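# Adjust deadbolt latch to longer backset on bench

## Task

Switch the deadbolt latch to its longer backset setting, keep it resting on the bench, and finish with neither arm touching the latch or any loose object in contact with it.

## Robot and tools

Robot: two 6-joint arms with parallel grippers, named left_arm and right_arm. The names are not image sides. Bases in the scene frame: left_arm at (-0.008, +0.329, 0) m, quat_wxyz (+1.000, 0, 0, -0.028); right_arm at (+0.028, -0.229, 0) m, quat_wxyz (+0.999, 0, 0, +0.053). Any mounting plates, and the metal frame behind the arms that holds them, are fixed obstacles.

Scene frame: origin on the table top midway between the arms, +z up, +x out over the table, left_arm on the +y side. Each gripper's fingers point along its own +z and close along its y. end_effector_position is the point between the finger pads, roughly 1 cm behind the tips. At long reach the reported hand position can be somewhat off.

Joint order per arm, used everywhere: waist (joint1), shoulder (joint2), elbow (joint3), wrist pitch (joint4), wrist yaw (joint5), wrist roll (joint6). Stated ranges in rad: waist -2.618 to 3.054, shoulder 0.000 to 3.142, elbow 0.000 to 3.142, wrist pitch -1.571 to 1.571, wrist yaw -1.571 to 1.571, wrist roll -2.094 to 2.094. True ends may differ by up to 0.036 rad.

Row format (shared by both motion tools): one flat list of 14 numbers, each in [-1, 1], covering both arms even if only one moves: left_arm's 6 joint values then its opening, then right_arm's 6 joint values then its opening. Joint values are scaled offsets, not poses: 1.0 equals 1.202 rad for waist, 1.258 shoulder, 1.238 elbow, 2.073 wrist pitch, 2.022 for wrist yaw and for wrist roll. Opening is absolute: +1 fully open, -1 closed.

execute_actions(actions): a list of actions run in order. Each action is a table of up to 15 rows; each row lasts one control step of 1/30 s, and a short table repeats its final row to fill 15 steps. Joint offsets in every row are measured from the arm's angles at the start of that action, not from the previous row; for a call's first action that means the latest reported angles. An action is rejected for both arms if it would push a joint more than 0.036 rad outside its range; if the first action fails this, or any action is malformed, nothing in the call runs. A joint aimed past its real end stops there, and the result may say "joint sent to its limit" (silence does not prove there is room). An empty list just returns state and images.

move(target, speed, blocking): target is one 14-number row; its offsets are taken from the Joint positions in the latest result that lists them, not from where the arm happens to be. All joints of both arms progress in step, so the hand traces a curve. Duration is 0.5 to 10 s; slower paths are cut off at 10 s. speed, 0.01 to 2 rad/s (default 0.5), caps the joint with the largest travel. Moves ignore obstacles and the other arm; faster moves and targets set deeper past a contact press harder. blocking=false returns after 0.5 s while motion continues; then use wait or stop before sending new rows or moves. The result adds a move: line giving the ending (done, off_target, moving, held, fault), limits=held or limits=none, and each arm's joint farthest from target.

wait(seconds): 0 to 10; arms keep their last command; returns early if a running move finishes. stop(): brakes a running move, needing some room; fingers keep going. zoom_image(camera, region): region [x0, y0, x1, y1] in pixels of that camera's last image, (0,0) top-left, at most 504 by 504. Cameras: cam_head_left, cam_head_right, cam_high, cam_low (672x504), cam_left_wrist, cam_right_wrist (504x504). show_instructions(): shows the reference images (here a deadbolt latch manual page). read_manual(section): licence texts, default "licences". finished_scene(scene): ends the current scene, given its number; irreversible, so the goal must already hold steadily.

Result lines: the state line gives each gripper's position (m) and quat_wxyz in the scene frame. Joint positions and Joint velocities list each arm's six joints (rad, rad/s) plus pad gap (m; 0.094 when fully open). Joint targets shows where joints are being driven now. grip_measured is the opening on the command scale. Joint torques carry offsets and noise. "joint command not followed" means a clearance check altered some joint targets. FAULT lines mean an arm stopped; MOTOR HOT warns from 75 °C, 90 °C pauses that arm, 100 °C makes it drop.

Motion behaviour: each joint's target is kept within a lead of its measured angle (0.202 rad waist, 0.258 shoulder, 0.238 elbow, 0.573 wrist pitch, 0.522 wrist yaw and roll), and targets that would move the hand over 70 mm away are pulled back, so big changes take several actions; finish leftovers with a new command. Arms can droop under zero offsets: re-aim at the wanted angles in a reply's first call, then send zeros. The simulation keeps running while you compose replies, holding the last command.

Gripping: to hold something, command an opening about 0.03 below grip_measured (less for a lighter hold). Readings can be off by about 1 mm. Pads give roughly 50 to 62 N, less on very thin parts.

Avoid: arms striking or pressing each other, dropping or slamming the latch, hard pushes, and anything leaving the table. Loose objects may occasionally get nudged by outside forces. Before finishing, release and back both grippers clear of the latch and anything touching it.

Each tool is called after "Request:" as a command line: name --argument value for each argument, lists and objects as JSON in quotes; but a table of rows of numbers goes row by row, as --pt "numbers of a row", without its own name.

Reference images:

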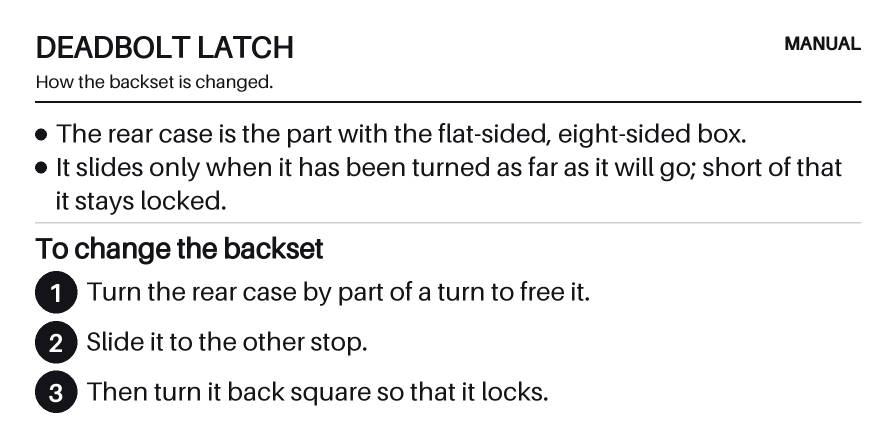

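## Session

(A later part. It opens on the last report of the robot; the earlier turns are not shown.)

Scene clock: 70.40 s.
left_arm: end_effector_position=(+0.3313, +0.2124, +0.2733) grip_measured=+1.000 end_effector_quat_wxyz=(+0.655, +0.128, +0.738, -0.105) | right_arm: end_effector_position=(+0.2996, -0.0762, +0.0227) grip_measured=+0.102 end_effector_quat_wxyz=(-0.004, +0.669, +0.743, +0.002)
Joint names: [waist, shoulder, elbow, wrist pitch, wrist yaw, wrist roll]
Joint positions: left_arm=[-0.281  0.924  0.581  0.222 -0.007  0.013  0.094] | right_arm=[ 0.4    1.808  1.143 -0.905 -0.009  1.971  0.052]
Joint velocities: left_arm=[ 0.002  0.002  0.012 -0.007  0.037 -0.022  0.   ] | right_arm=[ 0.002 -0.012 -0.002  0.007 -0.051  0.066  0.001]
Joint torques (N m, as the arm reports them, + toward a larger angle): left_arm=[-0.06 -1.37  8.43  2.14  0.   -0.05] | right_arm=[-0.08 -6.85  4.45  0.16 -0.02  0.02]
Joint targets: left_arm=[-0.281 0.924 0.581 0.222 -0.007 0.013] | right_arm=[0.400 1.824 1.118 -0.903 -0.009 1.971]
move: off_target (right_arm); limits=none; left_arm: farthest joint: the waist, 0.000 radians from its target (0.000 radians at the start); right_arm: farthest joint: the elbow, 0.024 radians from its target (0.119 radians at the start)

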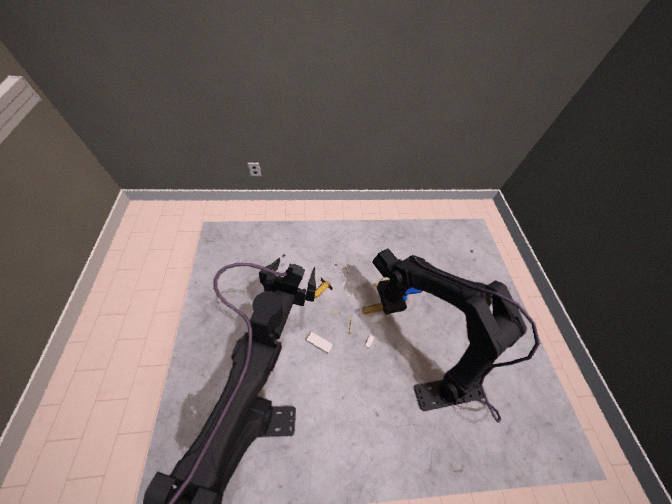

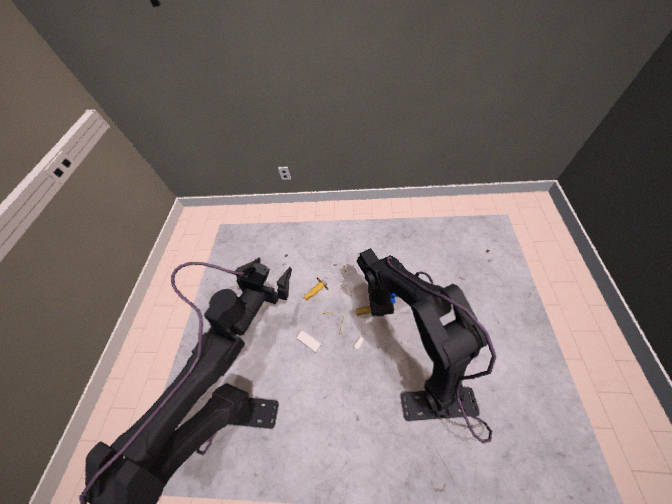

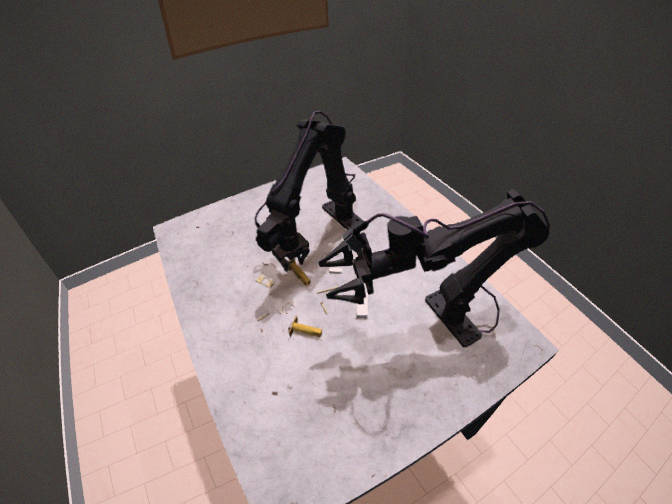

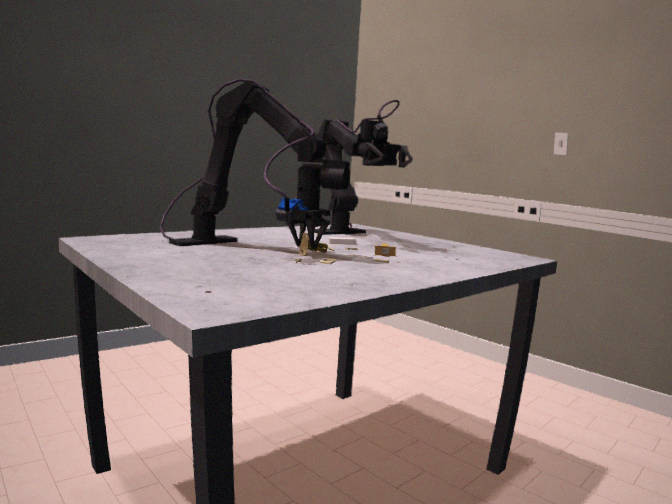

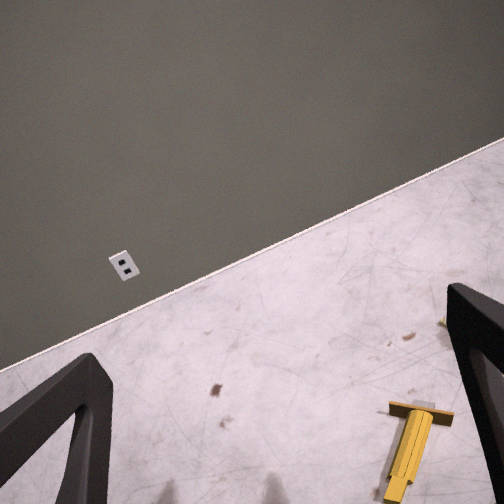

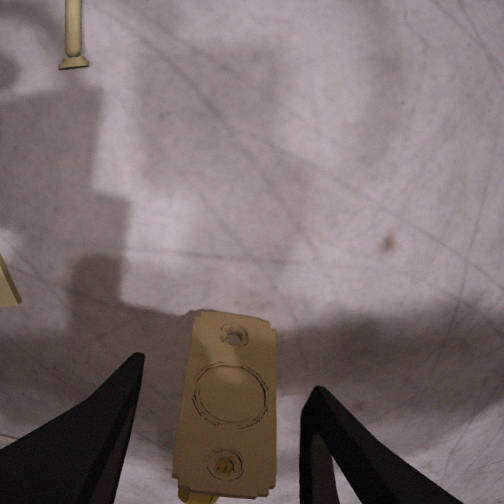

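Request:
execute_actions --actions '[[[0,0,0,0,0,0,1,0,0,0,-0.006,0,0,0.0],[0,0,0,0,0,0,1,0,0,0,-0.007,0,0,-0.1],[0,0,0,0,0,0,1,0,0,0,-0.008,0,0,-0.2],[0,0,0,0,0,0,1,0,0,0,-0.008,0,0,-0.28],[0,0,0,0,0,0,1,0,0,0,-0.008,0,0,-0.33],[0,0,0,0,0,0,1,0,0,0,-0.008,0,0,-0.37],[0,0,0,0,0,0,1,0,0,0,-0.008,0,0,-0.4],[0,0,0,0,0,0,1,0,0,0,-0.008,0,0,-0.42],[0,0,0,0,0,0,1,0,0,0,-0.008,0,0,-0.44],[0,0,0,0,0,0,1,0,0,0,-0.008,0,0,-0.46],[0,0,0,0,0,0,1,0,0,0,-0.008,0,0,-0.48],[0,0,0,0,0,0,1,0,0,0,-0.008,0,0,-0.5]],[[0,0,0,0,0,0,1,0,0,0,0,0,0,-0.52]]]'

Scene clock: 81.47 s.
left_arm: end_effector_position=(+0.3313, +0.2124, +0.2733) grip_measured=+1.000 end_effector_quat_wxyz=(+0.655, +0.128, +0.738, -0.105) | right_arm: end_effector_position=(+0.2998, -0.0762, +0.0227) grip_measured=-0.478 end_effector_quat_wxyz=(-0.004, +0.669, +0.743, +0.002)
Joint names: [waist, shoulder, elbow, wrist pitch, wrist yaw, wrist roll]
Joint positions: left_arm=[-0.281  0.924  0.581  0.222 -0.007  0.013  0.094] | right_arm=[ 0.4    1.808  1.143 -0.904 -0.009  1.971  0.025]
Joint velocities: left_arm=[ 0.007 -0.002 -0.017 -0.095 -0.11  -0.051  0.   ] | right_arm=[-0.012  0.002 -0.002 -0.081 -0.007  0.007 -0.   ]
Joint torques (N m, as the arm reports them, + toward a larger angle): left_arm=[-0.02 -1.4   8.43  2.14 -0.01 -0.04] | right_arm=[-0.05 -7.98  6.63  0.11 -0.02  0.03]
Joint targets: left_arm=[-0.281 0.924 0.581 0.222 -0.007 0.013] | right_arm=[0.400 1.808 1.143 -0.904 -0.009 1.971]

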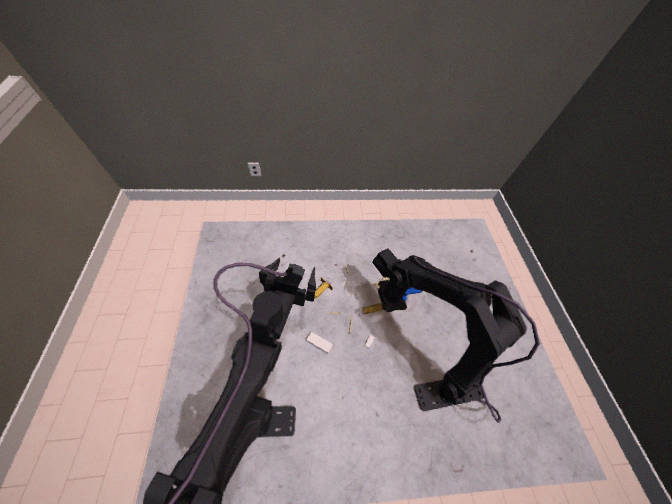

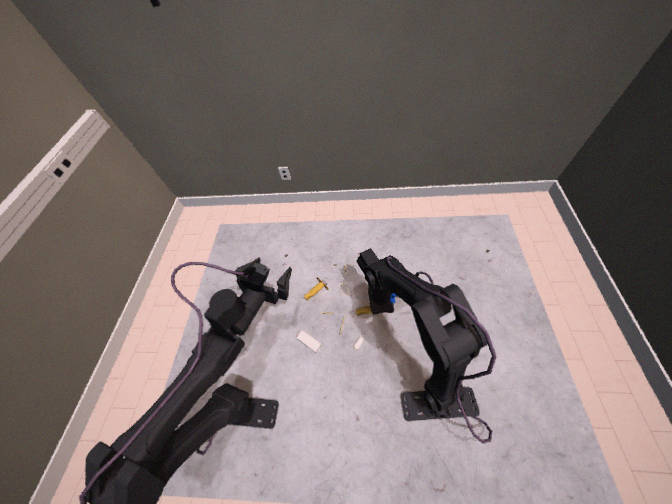

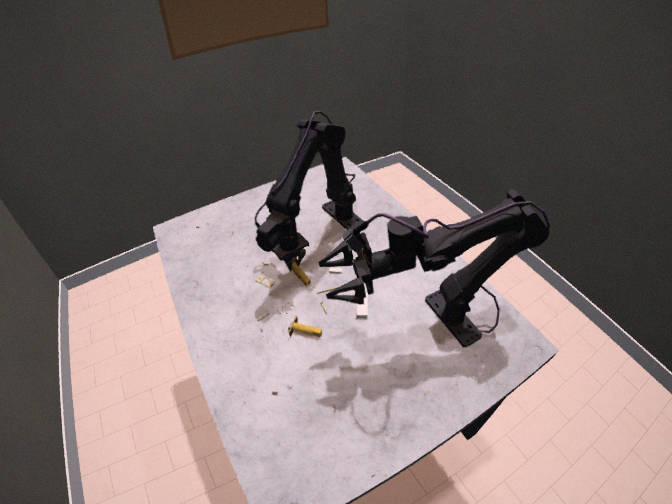

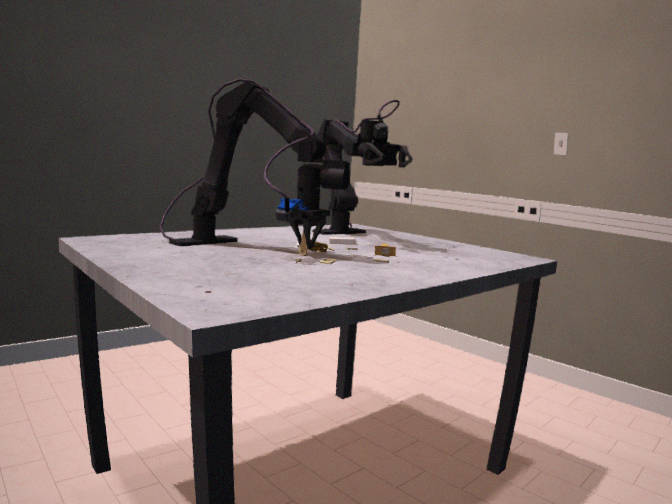

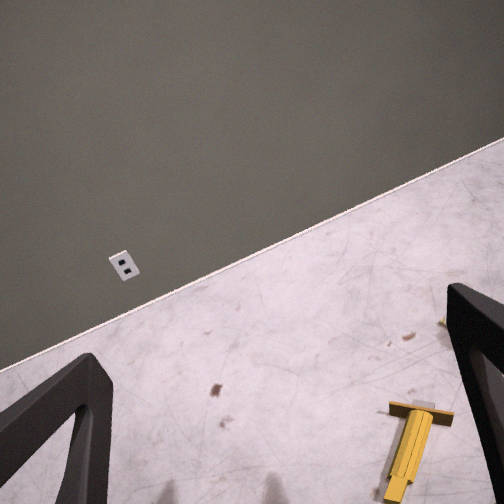

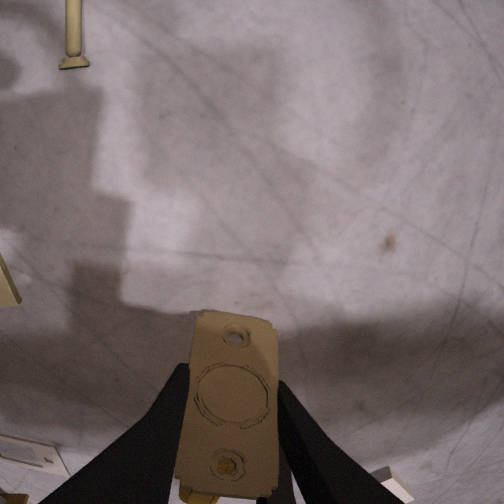

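Request:
move --target '[-0.15,0.04,-0.1,0.09,0,0,0.4, 0,-0.045,0.105,-0.075,0,0,-0.52]' --speed 0.3

Scene clock: 94.93 s.
left_arm: end_effector_position=(+0.3082, +0.1547, +0.2468) grip_measured=+0.402 end_effector_quat_wxyz=(+0.652, +0.189, +0.716, -0.163) | right_arm: end_effector_position=(+0.3017, -0.0751, +0.0571) grip_measured=-0.478 end_effector_quat_wxyz=(-0.004, +0.669, +0.743, +0.001)
Joint names: [waist, shoulder, elbow, wrist pitch, wrist yaw, wrist roll]
Joint positions: left_arm=[-0.454  0.966  0.466  0.403 -0.008  0.013  0.066] | right_arm=[ 0.4    1.771  1.243 -1.042 -0.009  1.971  0.025]
Joint velocities: left_arm=[-0.002 -0.002 -0.002 -0.037  0.007  0.066 -0.001] | right_arm=[-0.017 -0.017 -0.012 -0.037 -0.066  0.066 -0.   ]
Joint torques (N m, as the arm reports them, + toward a larger angle): left_arm=[-0.56 -0.83  7.6   2.22 -0.01 -0.04] | right_arm=[ 0.   -9.23  9.3  -0.05  0.04  0.02]
Joint targets: left_arm=[-0.461 0.975 0.458 0.409 -0.007 0.013] | right_arm=[0.400 1.752 1.272 -1.060 -0.009 1.971]
move: off_target (right_arm); limits=none; left_arm: farthest joint: the shoulder, 0.009 radians from its target (0.050 radians at the start); right_arm: farthest joint: the elbow, 0.030 radians from its target (0.130 radians at the start)

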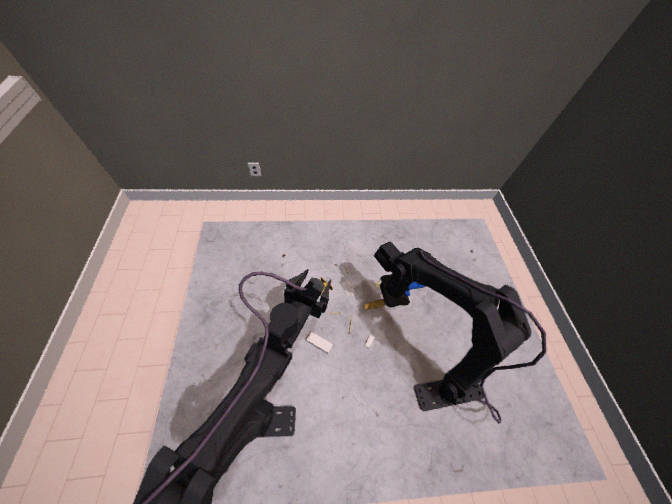

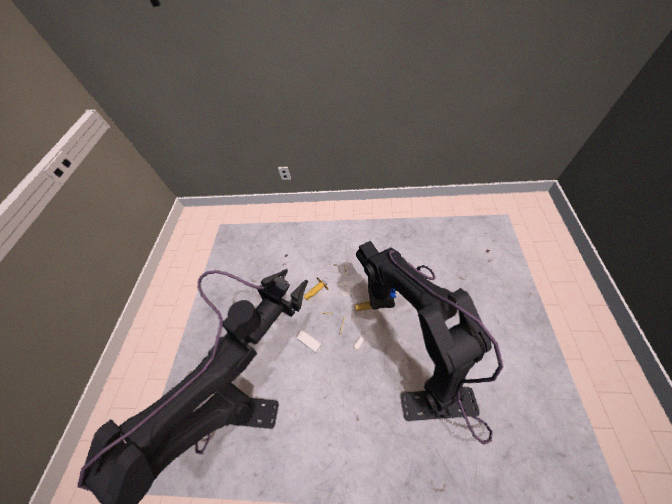

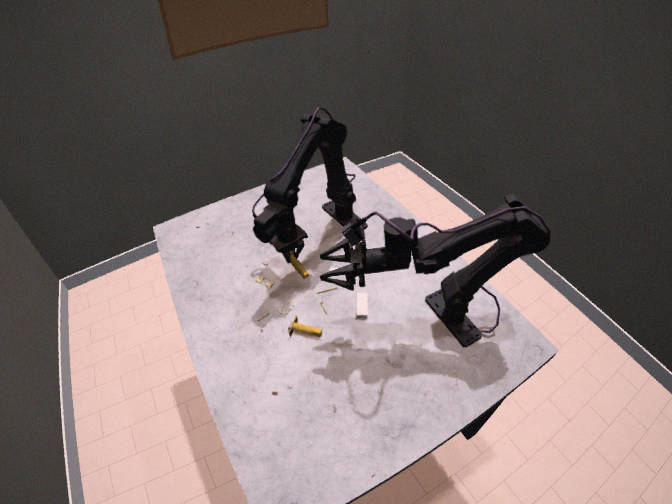

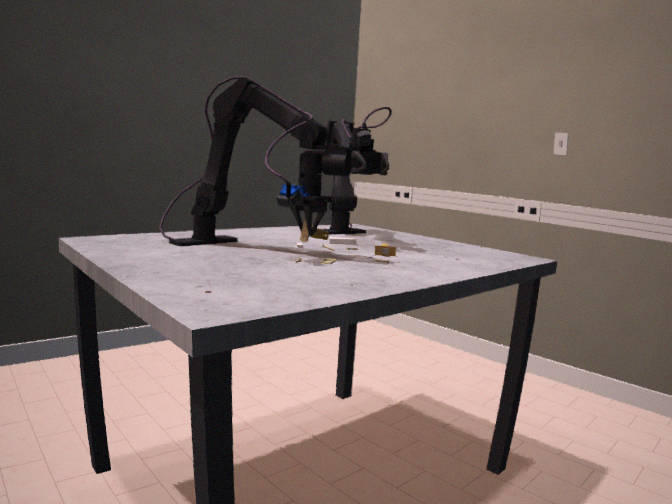

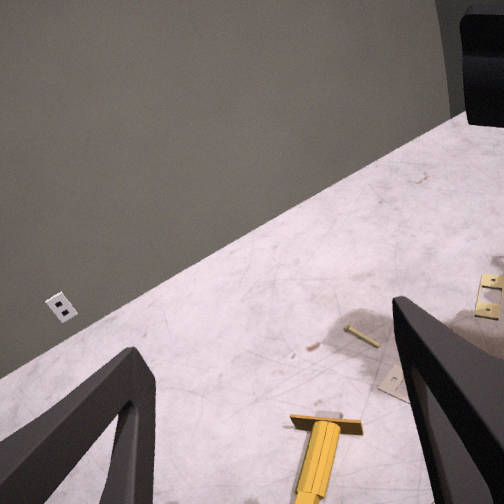

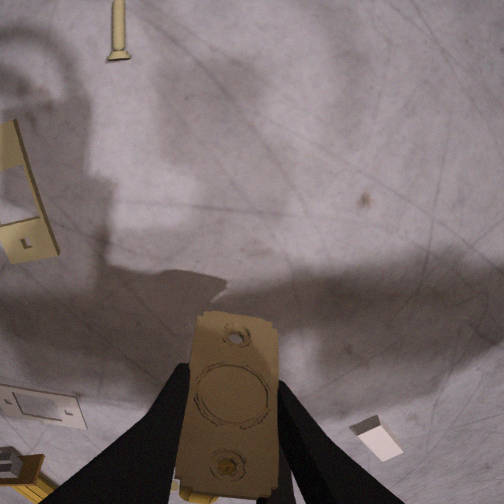

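Request:
move --target '[-0.449,0.128,-0.269,0.28,0.006,-0.01,0.2, 0.026,-0.229,0.179,-0.23,-0.099,-0.204,-0.52]' --speed 0.5

Request:
zoom_image --camera "cam_low" --region '[250, 120, 410, 240]'

Request:
zoom_image --camera "cam_head_left" --region '[290, 250, 450, 370]'

Scene clock: 102.30 s.
left_arm: end_effector_position=(+0.1637, +0.0358, +0.1874) grip_measured=+0.202 end_effector_quat_wxyz=(+0.614, +0.354, +0.611, -0.352) | right_arm: end_effector_position=(+0.2264, -0.0730, +0.1807) grip_measured=-0.478 end_effector_quat_wxyz=(-0.084, +0.497, +0.862, +0.050)
Joint names: [waist, shoulder, elbow, wrist pitch, wrist yaw, wrist roll]
Joint positions: left_arm=[-0.987  1.116  0.141  0.977  0.001  0.005  0.056] | right_arm=[ 0.421  1.5    1.434 -1.503 -0.196  1.571  0.025]
Joint velocities: left_arm=[-0.007 -0.012  0.002  0.007  0.022 -0.051  0.   ] | right_arm=[ 0.002  0.012  0.002  0.051 -0.022  0.007 -0.001]
Joint torques (N m, as the arm reports them, + toward a larger angle): left_arm=[-0.55 -0.68  6.21  2.18  0.01 -0.16] | right_arm=[ 0.75 -6.44  9.36 -0.04 -0.25 -0.09]
Joint targets: left_arm=[-0.994 1.127 0.132 0.983 0.004 -0.007] | right_arm=[0.431 1.483 1.464 -1.519 -0.209 1.559]
move: off_target (right_arm); limits=none; left_arm: farthest joint: the wrist roll, 0.012 radians from its target (0.020 radians at the start); right_arm: farthest joint: the elbow, 0.031 radians from its target (0.222 radians at the start)

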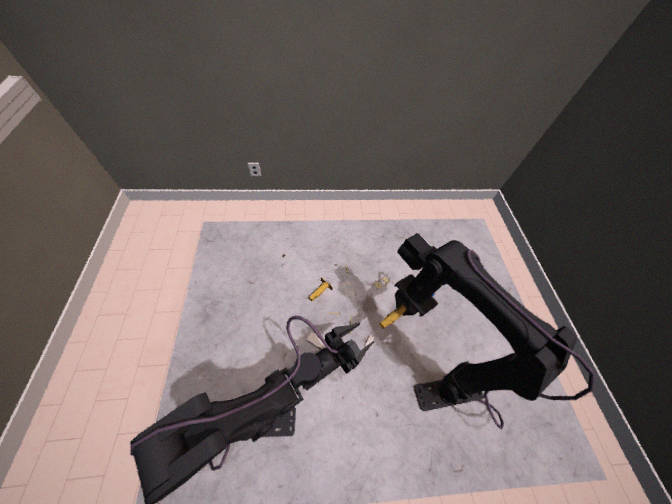

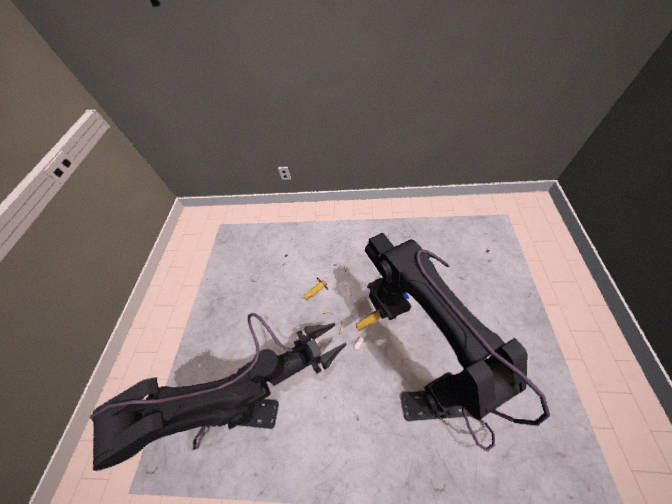

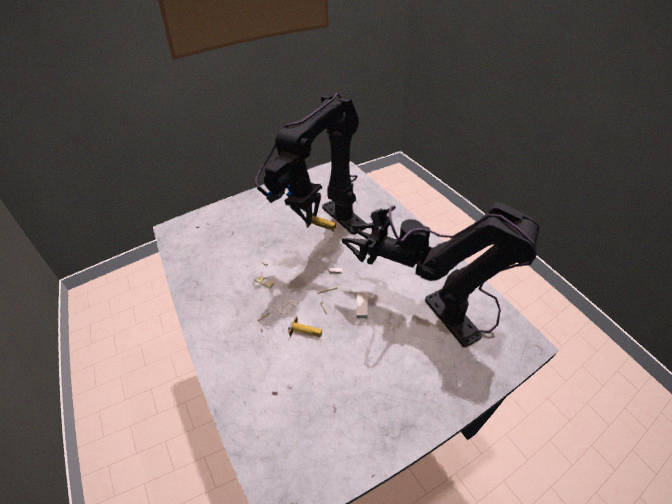

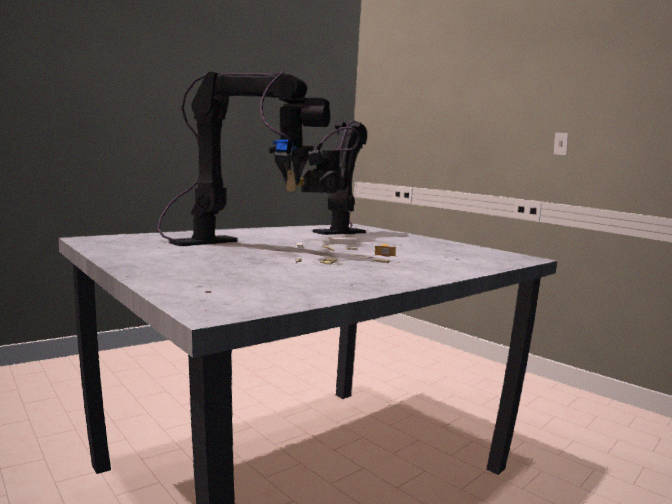

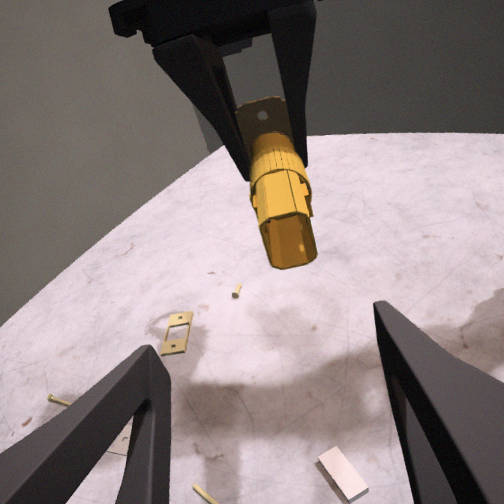

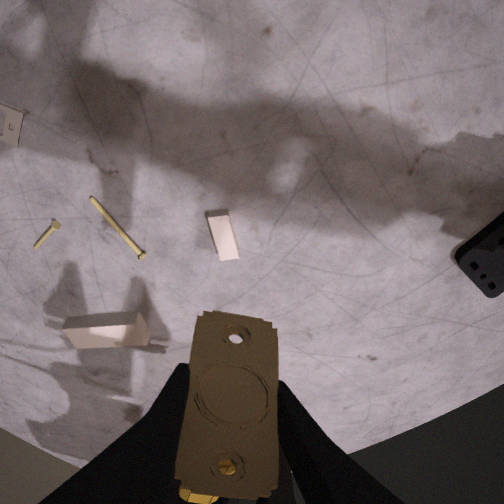

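Region (250, 120, 410, 240) of cam_low's 672x504 image, scaled by 3.150, with more detail than that image has; it fills the top 378 rows of this view, and the rest is white.

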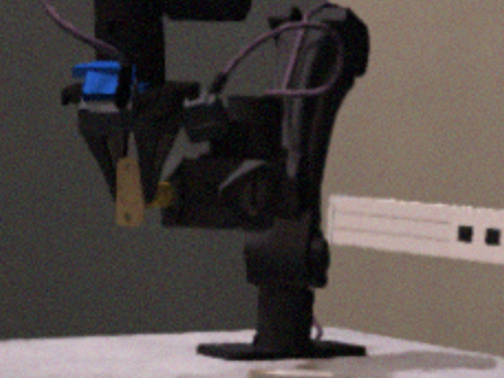

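Region (290, 250, 450, 370) of cam_head_left's 672x504 image, scaled by 3.150, with more detail than that image has; it fills the top 378 rows of this view, and the rest is white.

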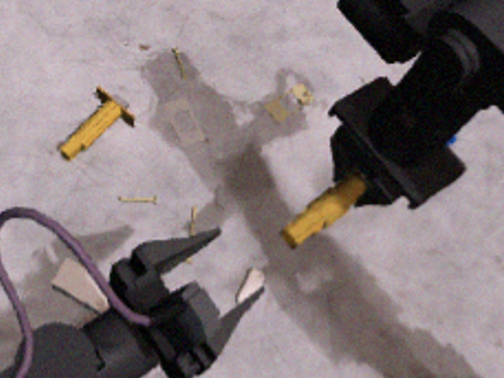

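Request:
move --target '[-0.018,0.206,0.115,0.06,0,0,0.2, 0,0,0,0,0,0,-0.52]' --speed 0.3

Request:
zoom_image --camera "cam_high" --region '[280, 180, 400, 270]'

Request:
zoom_image --camera "cam_head_left" --region '[320, 280, 440, 370]'

Scene clock: 112.20 s.
left_arm: end_effector_position=(+0.1785, -0.0000, +0.1833) grip_measured=+0.202 end_effector_quat_wxyz=(+0.609, +0.360, +0.612, -0.354) | right_arm: end_effector_position=(+0.2263, -0.0730, +0.1807) grip_measured=-0.478 end_effector_quat_wxyz=(-0.084, +0.496, +0.863, +0.050)
Joint names: [waist, shoulder, elbow, wrist pitch, wrist yaw, wrist roll]
Joint positions: left_arm=[-1.001  1.364  0.26   1.096  0.001  0.005  0.056] | right_arm=[ 0.421  1.5    1.434 -1.504 -0.196  1.57   0.025]
Joint velocities: left_arm=[-0.007  0.012 -0.007  0.022  0.022 -0.007 -0.001] | right_arm=[-0.002  0.002  0.002 -0.037 -0.022 -0.007 -0.   ]
Joint torques (N m, as the arm reports them, + toward a larger angle): left_arm=[-0.6  -2.52  8.42  2.15 -0.01 -0.05] | right_arm=[ 0.01 -5.41  6.79  0.12 -0.07  0.03]
Joint targets: left_arm=[-1.009 1.375 0.284 1.102 0.001 0.005] | right_arm=[0.421 1.500 1.434 -1.503 -0.196 1.571]
move: off_target (left_arm); limits=none; left_arm: farthest joint: the elbow, 0.023 radians from its target (0.142 radians at the start); right_arm: farthest joint: the wrist pitch, 0.001 radians from its target (0.001 radians at the start)

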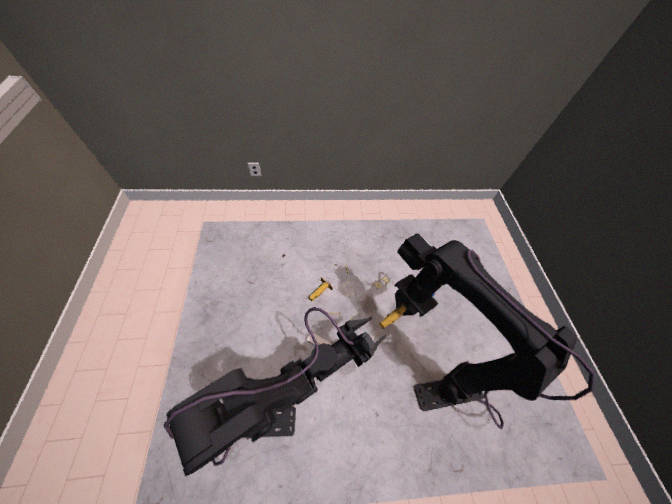

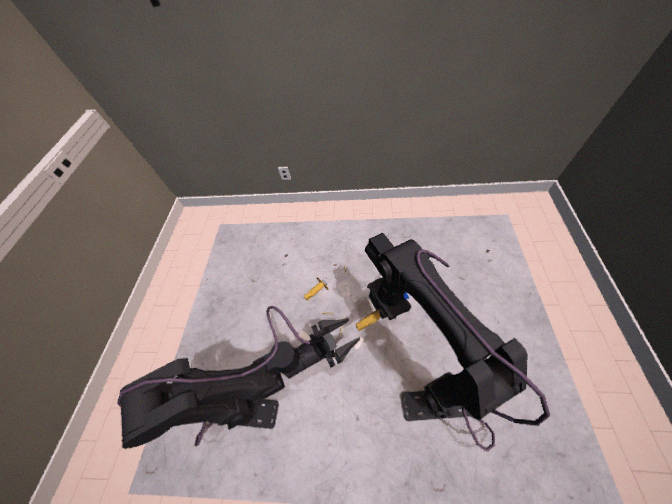

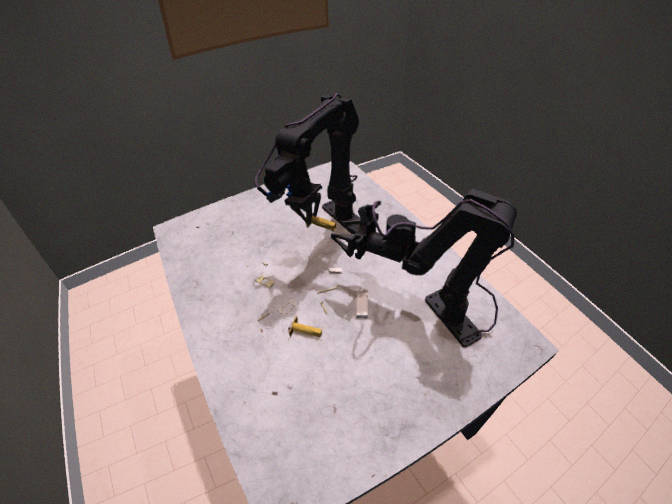

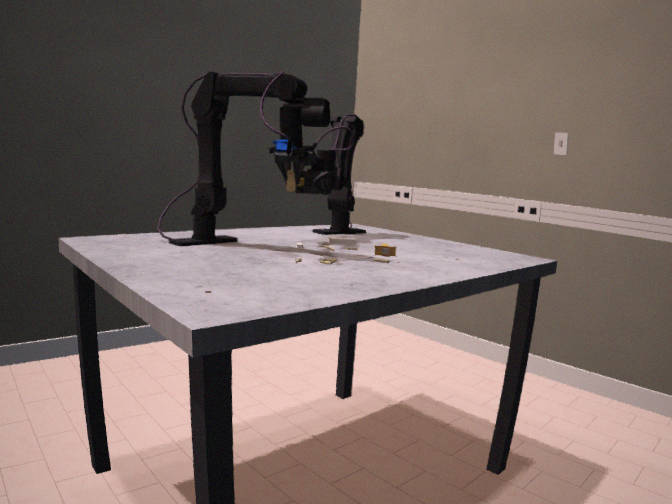

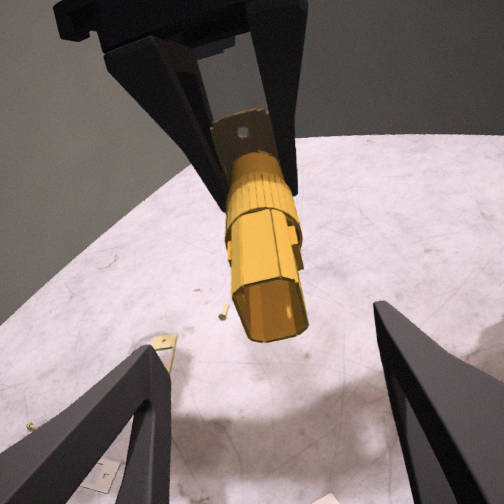

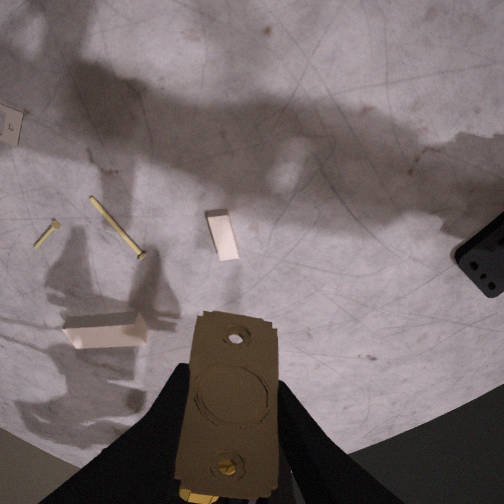

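Region (280, 180, 400, 270) of cam_high's 672x504 image, scaled by 4.200, with more detail than that image has; it fills the top 378 rows of this view, and the rest is white.

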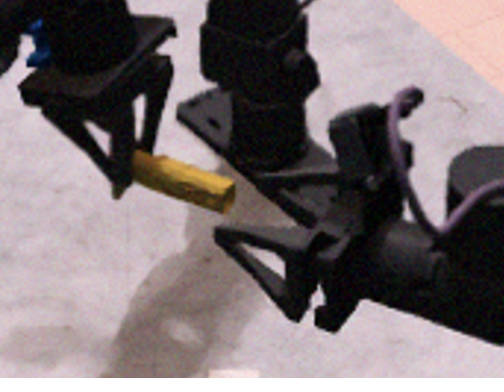

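Region (320, 280, 440, 370) of cam_head_left's 672x504 image, scaled by 4.200, with more detail than that image has; it fills the top 378 rows of this view, and the rest is white.

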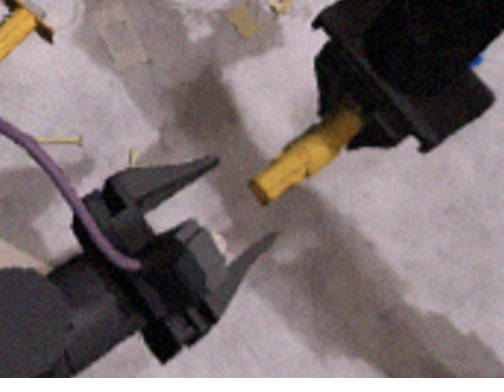

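Request:
move --target '[0,0.09,0.093,0.012,0,0,-0.2, 0,0,0,0,0,0.02,-0.52]' --speed 0.2

Request:
zoom_image --camera "cam_high" --region '[290, 190, 390, 265]'

Request:
zoom_image --camera "cam_head_left" --region '[340, 285, 440, 360]'

Scene clock: 128.60 s.
left_arm: end_effector_position=(+0.1906, -0.0215, +0.1883) grip_measured=-0.198 end_effector_quat_wxyz=(+0.612, +0.358, +0.609, -0.356) | right_arm: end_effector_position=(+0.2263, -0.0730, +0.1807) grip_measured=-0.478 end_effector_quat_wxyz=(-0.085, +0.509, +0.855, +0.048)
Joint names: [waist, shoulder, elbow, wrist pitch, wrist yaw, wrist roll]
Joint positions: left_arm=[-1.001  1.465  0.352  1.115  0.001  0.005  0.038] | right_arm=[ 0.421  1.5    1.434 -1.504 -0.196  1.599  0.025]
Joint velocities: left_arm=[ 0.002 -0.022 -0.002 -0.066  0.007  0.037  0.   ] | right_arm=[-0.012  0.002  0.007  0.007  0.037 -0.022 -0.   ]
Joint torques (N m, as the arm reports them, + toward a larger angle): left_arm=[ 0.   -3.46  8.3   2.22 -0.01 -0.04] | right_arm=[-0.11 -5.19  6.71  0.15 -0.13  0.14]
Joint targets: left_arm=[-1.001 1.477 0.375 1.120 0.001 0.005] | right_arm=[0.421 1.500 1.434 -1.504 -0.196 1.611]
move: off_target (left_arm); limits=none; left_arm: farthest joint: the elbow, 0.023 radians from its target (0.115 radians at the start); right_arm: farthest joint: the wrist roll, 0.012 radians from its target (0.040 radians at the start)

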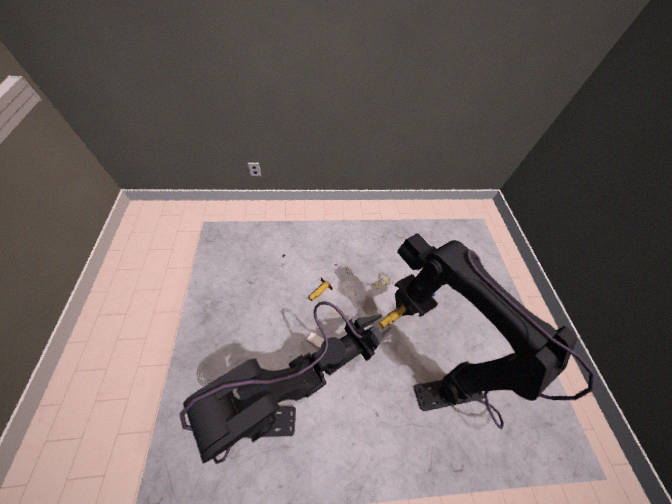

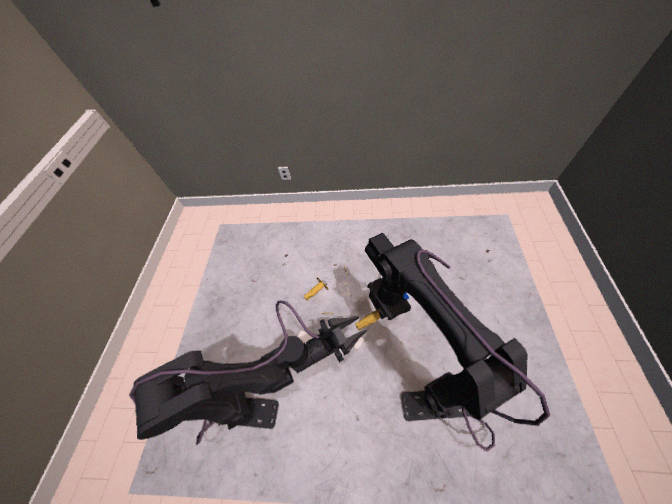

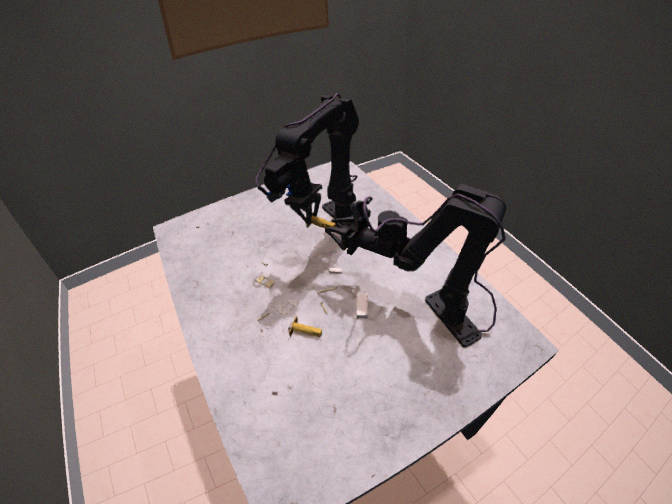

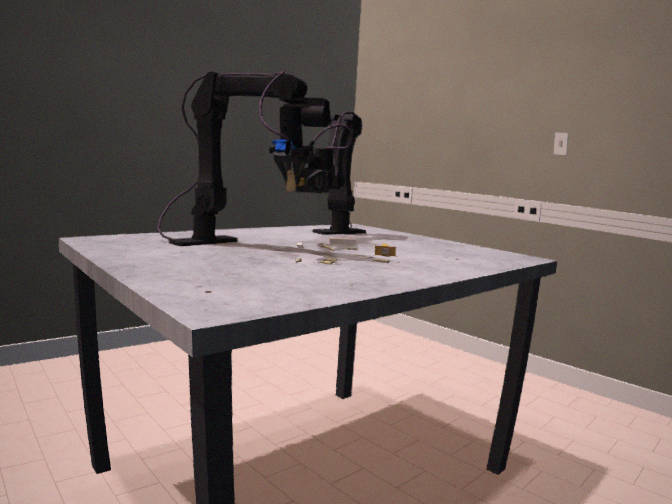

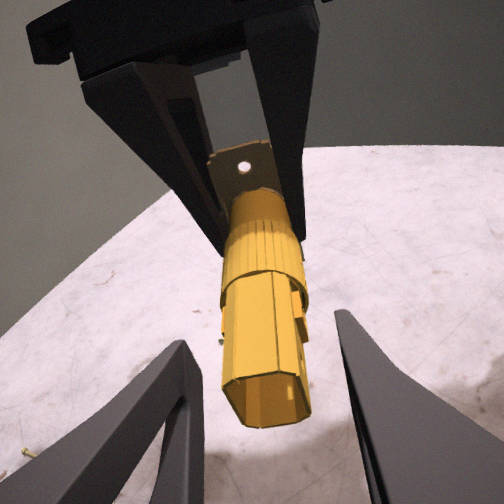

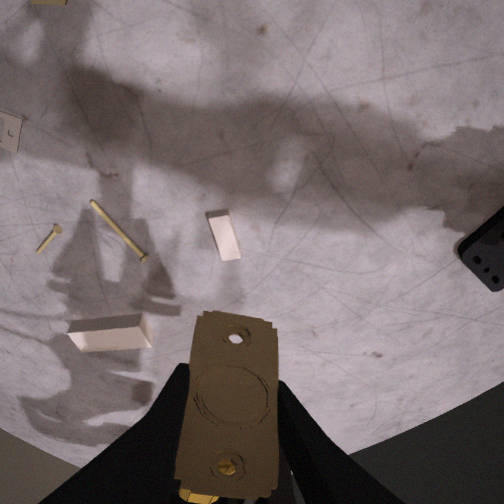

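Region (290, 190, 390, 265) of cam_high's 672x504 image, scaled by 5.040, with more detail than that image has; it fills the top 378 rows of this view, and the rest is white.

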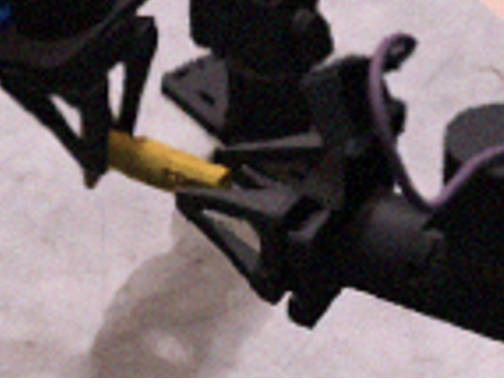

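Region (340, 285, 440, 360) of cam_head_left's 672x504 image, scaled by 5.040, with more detail than that image has; it fills the top 378 rows of this view, and the rest is white.

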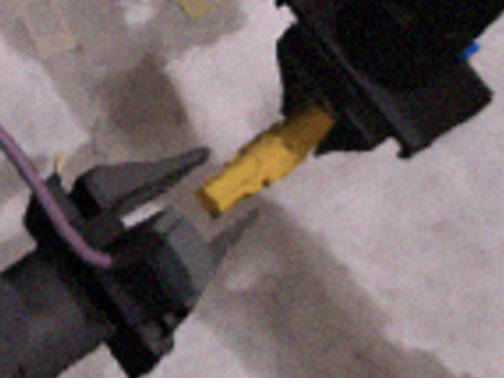

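Request:
move --target '[0,0,0,0,0,0.035,-0.5, 0,0,0,0,0,-0.016,-0.52]' --speed 0.2

Request:
zoom_image --camera "cam_high" --region '[290, 190, 390, 265]'

Scene clock: 134.33 s.
left_arm: end_effector_position=(+0.1906, -0.0215, +0.1884) grip_measured=-0.498 end_effector_quat_wxyz=(+0.622, +0.377, +0.597, -0.337) | right_arm: end_effector_position=(+0.2263, -0.0730, +0.1807) grip_measured=-0.478 end_effector_quat_wxyz=(-0.085, +0.500, +0.860, +0.049)
Joint names: [waist, shoulder, elbow, wrist pitch, wrist yaw, wrist roll]
Joint positions: left_arm=[-1.001  1.465  0.352  1.115  0.001  0.066  0.024] | right_arm=[ 0.421  1.5    1.434 -1.504 -0.196  1.579  0.025]
Joint velocities: left_arm=[-0.012 -0.007  0.007 -0.037 -0.022 -0.007  0.   ] | right_arm=[-0.022 -0.012  0.007  0.066 -0.007  0.125  0.001]
Joint torques (N m, as the arm reports them, + toward a larger angle): left_arm=[-0.04 -4.42  6.38  2.1   0.    0.04] | right_arm=[ 0.18 -5.22  6.89  0.11 -0.1  -0.1 ]
Joint targets: left_arm=[-1.001 1.465 0.352 1.115 0.001 0.076] | right_arm=[0.421 1.500 1.434 -1.504 -0.196 1.567]
move: done; limits=none; left_arm: farthest joint: the wrist roll, 0.010 radians from its target (0.071 radians at the start); right_arm: farthest joint: the wrist roll, 0.012 radians from its target (0.033 radians at the start)

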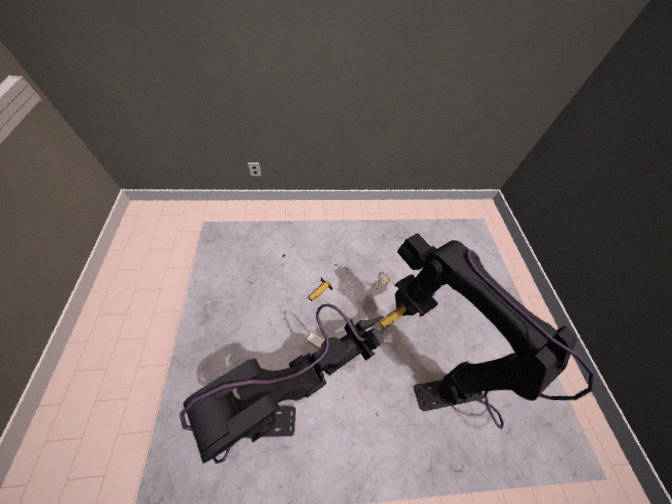

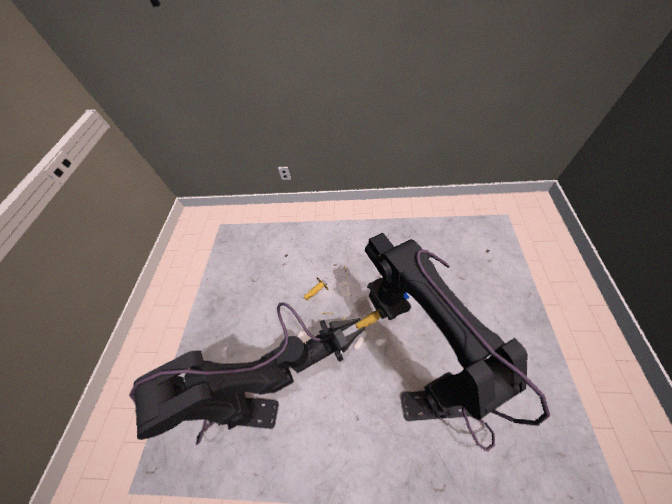

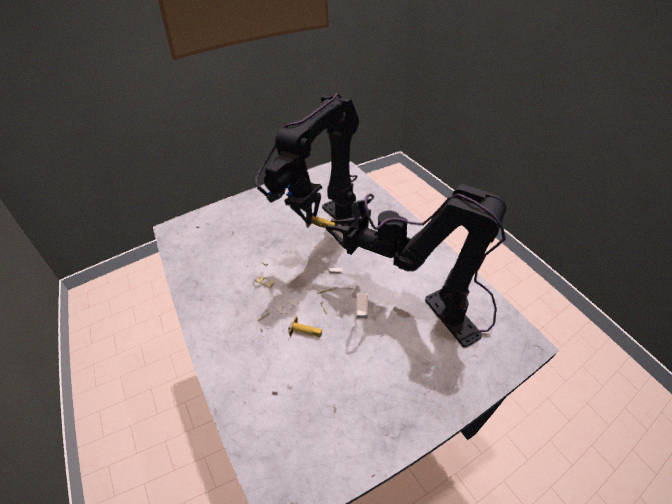

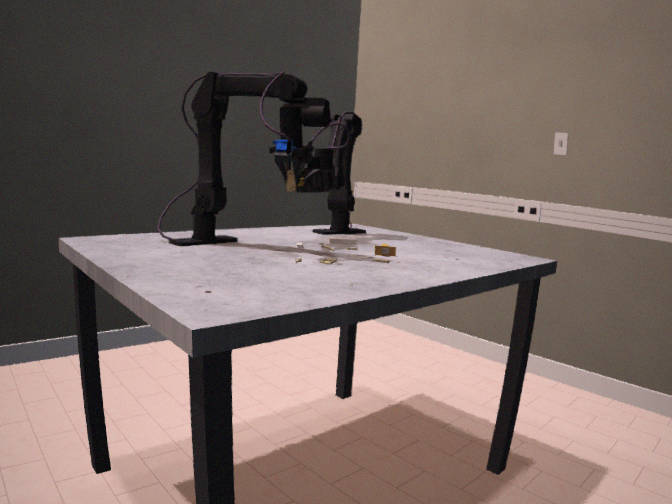

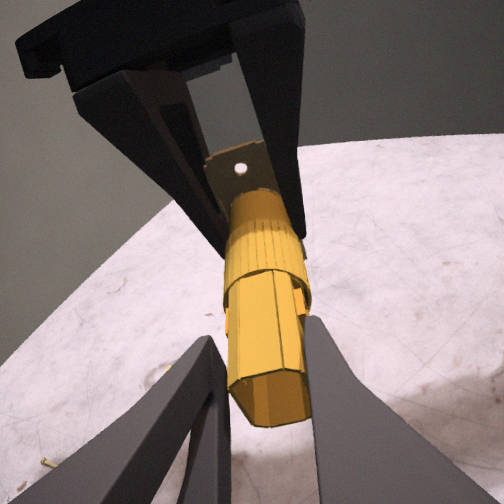

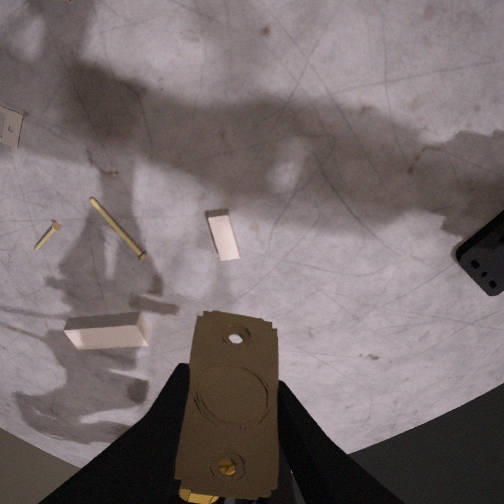

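Region (290, 190, 390, 265) of cam_high's 672x504 image, scaled by 5.040, with more detail than that image has; it fills the top 378 rows of this view, and the rest is white.

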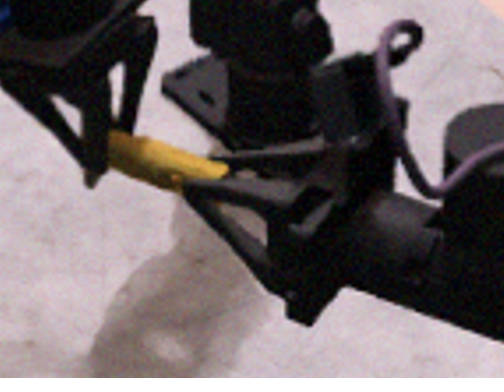

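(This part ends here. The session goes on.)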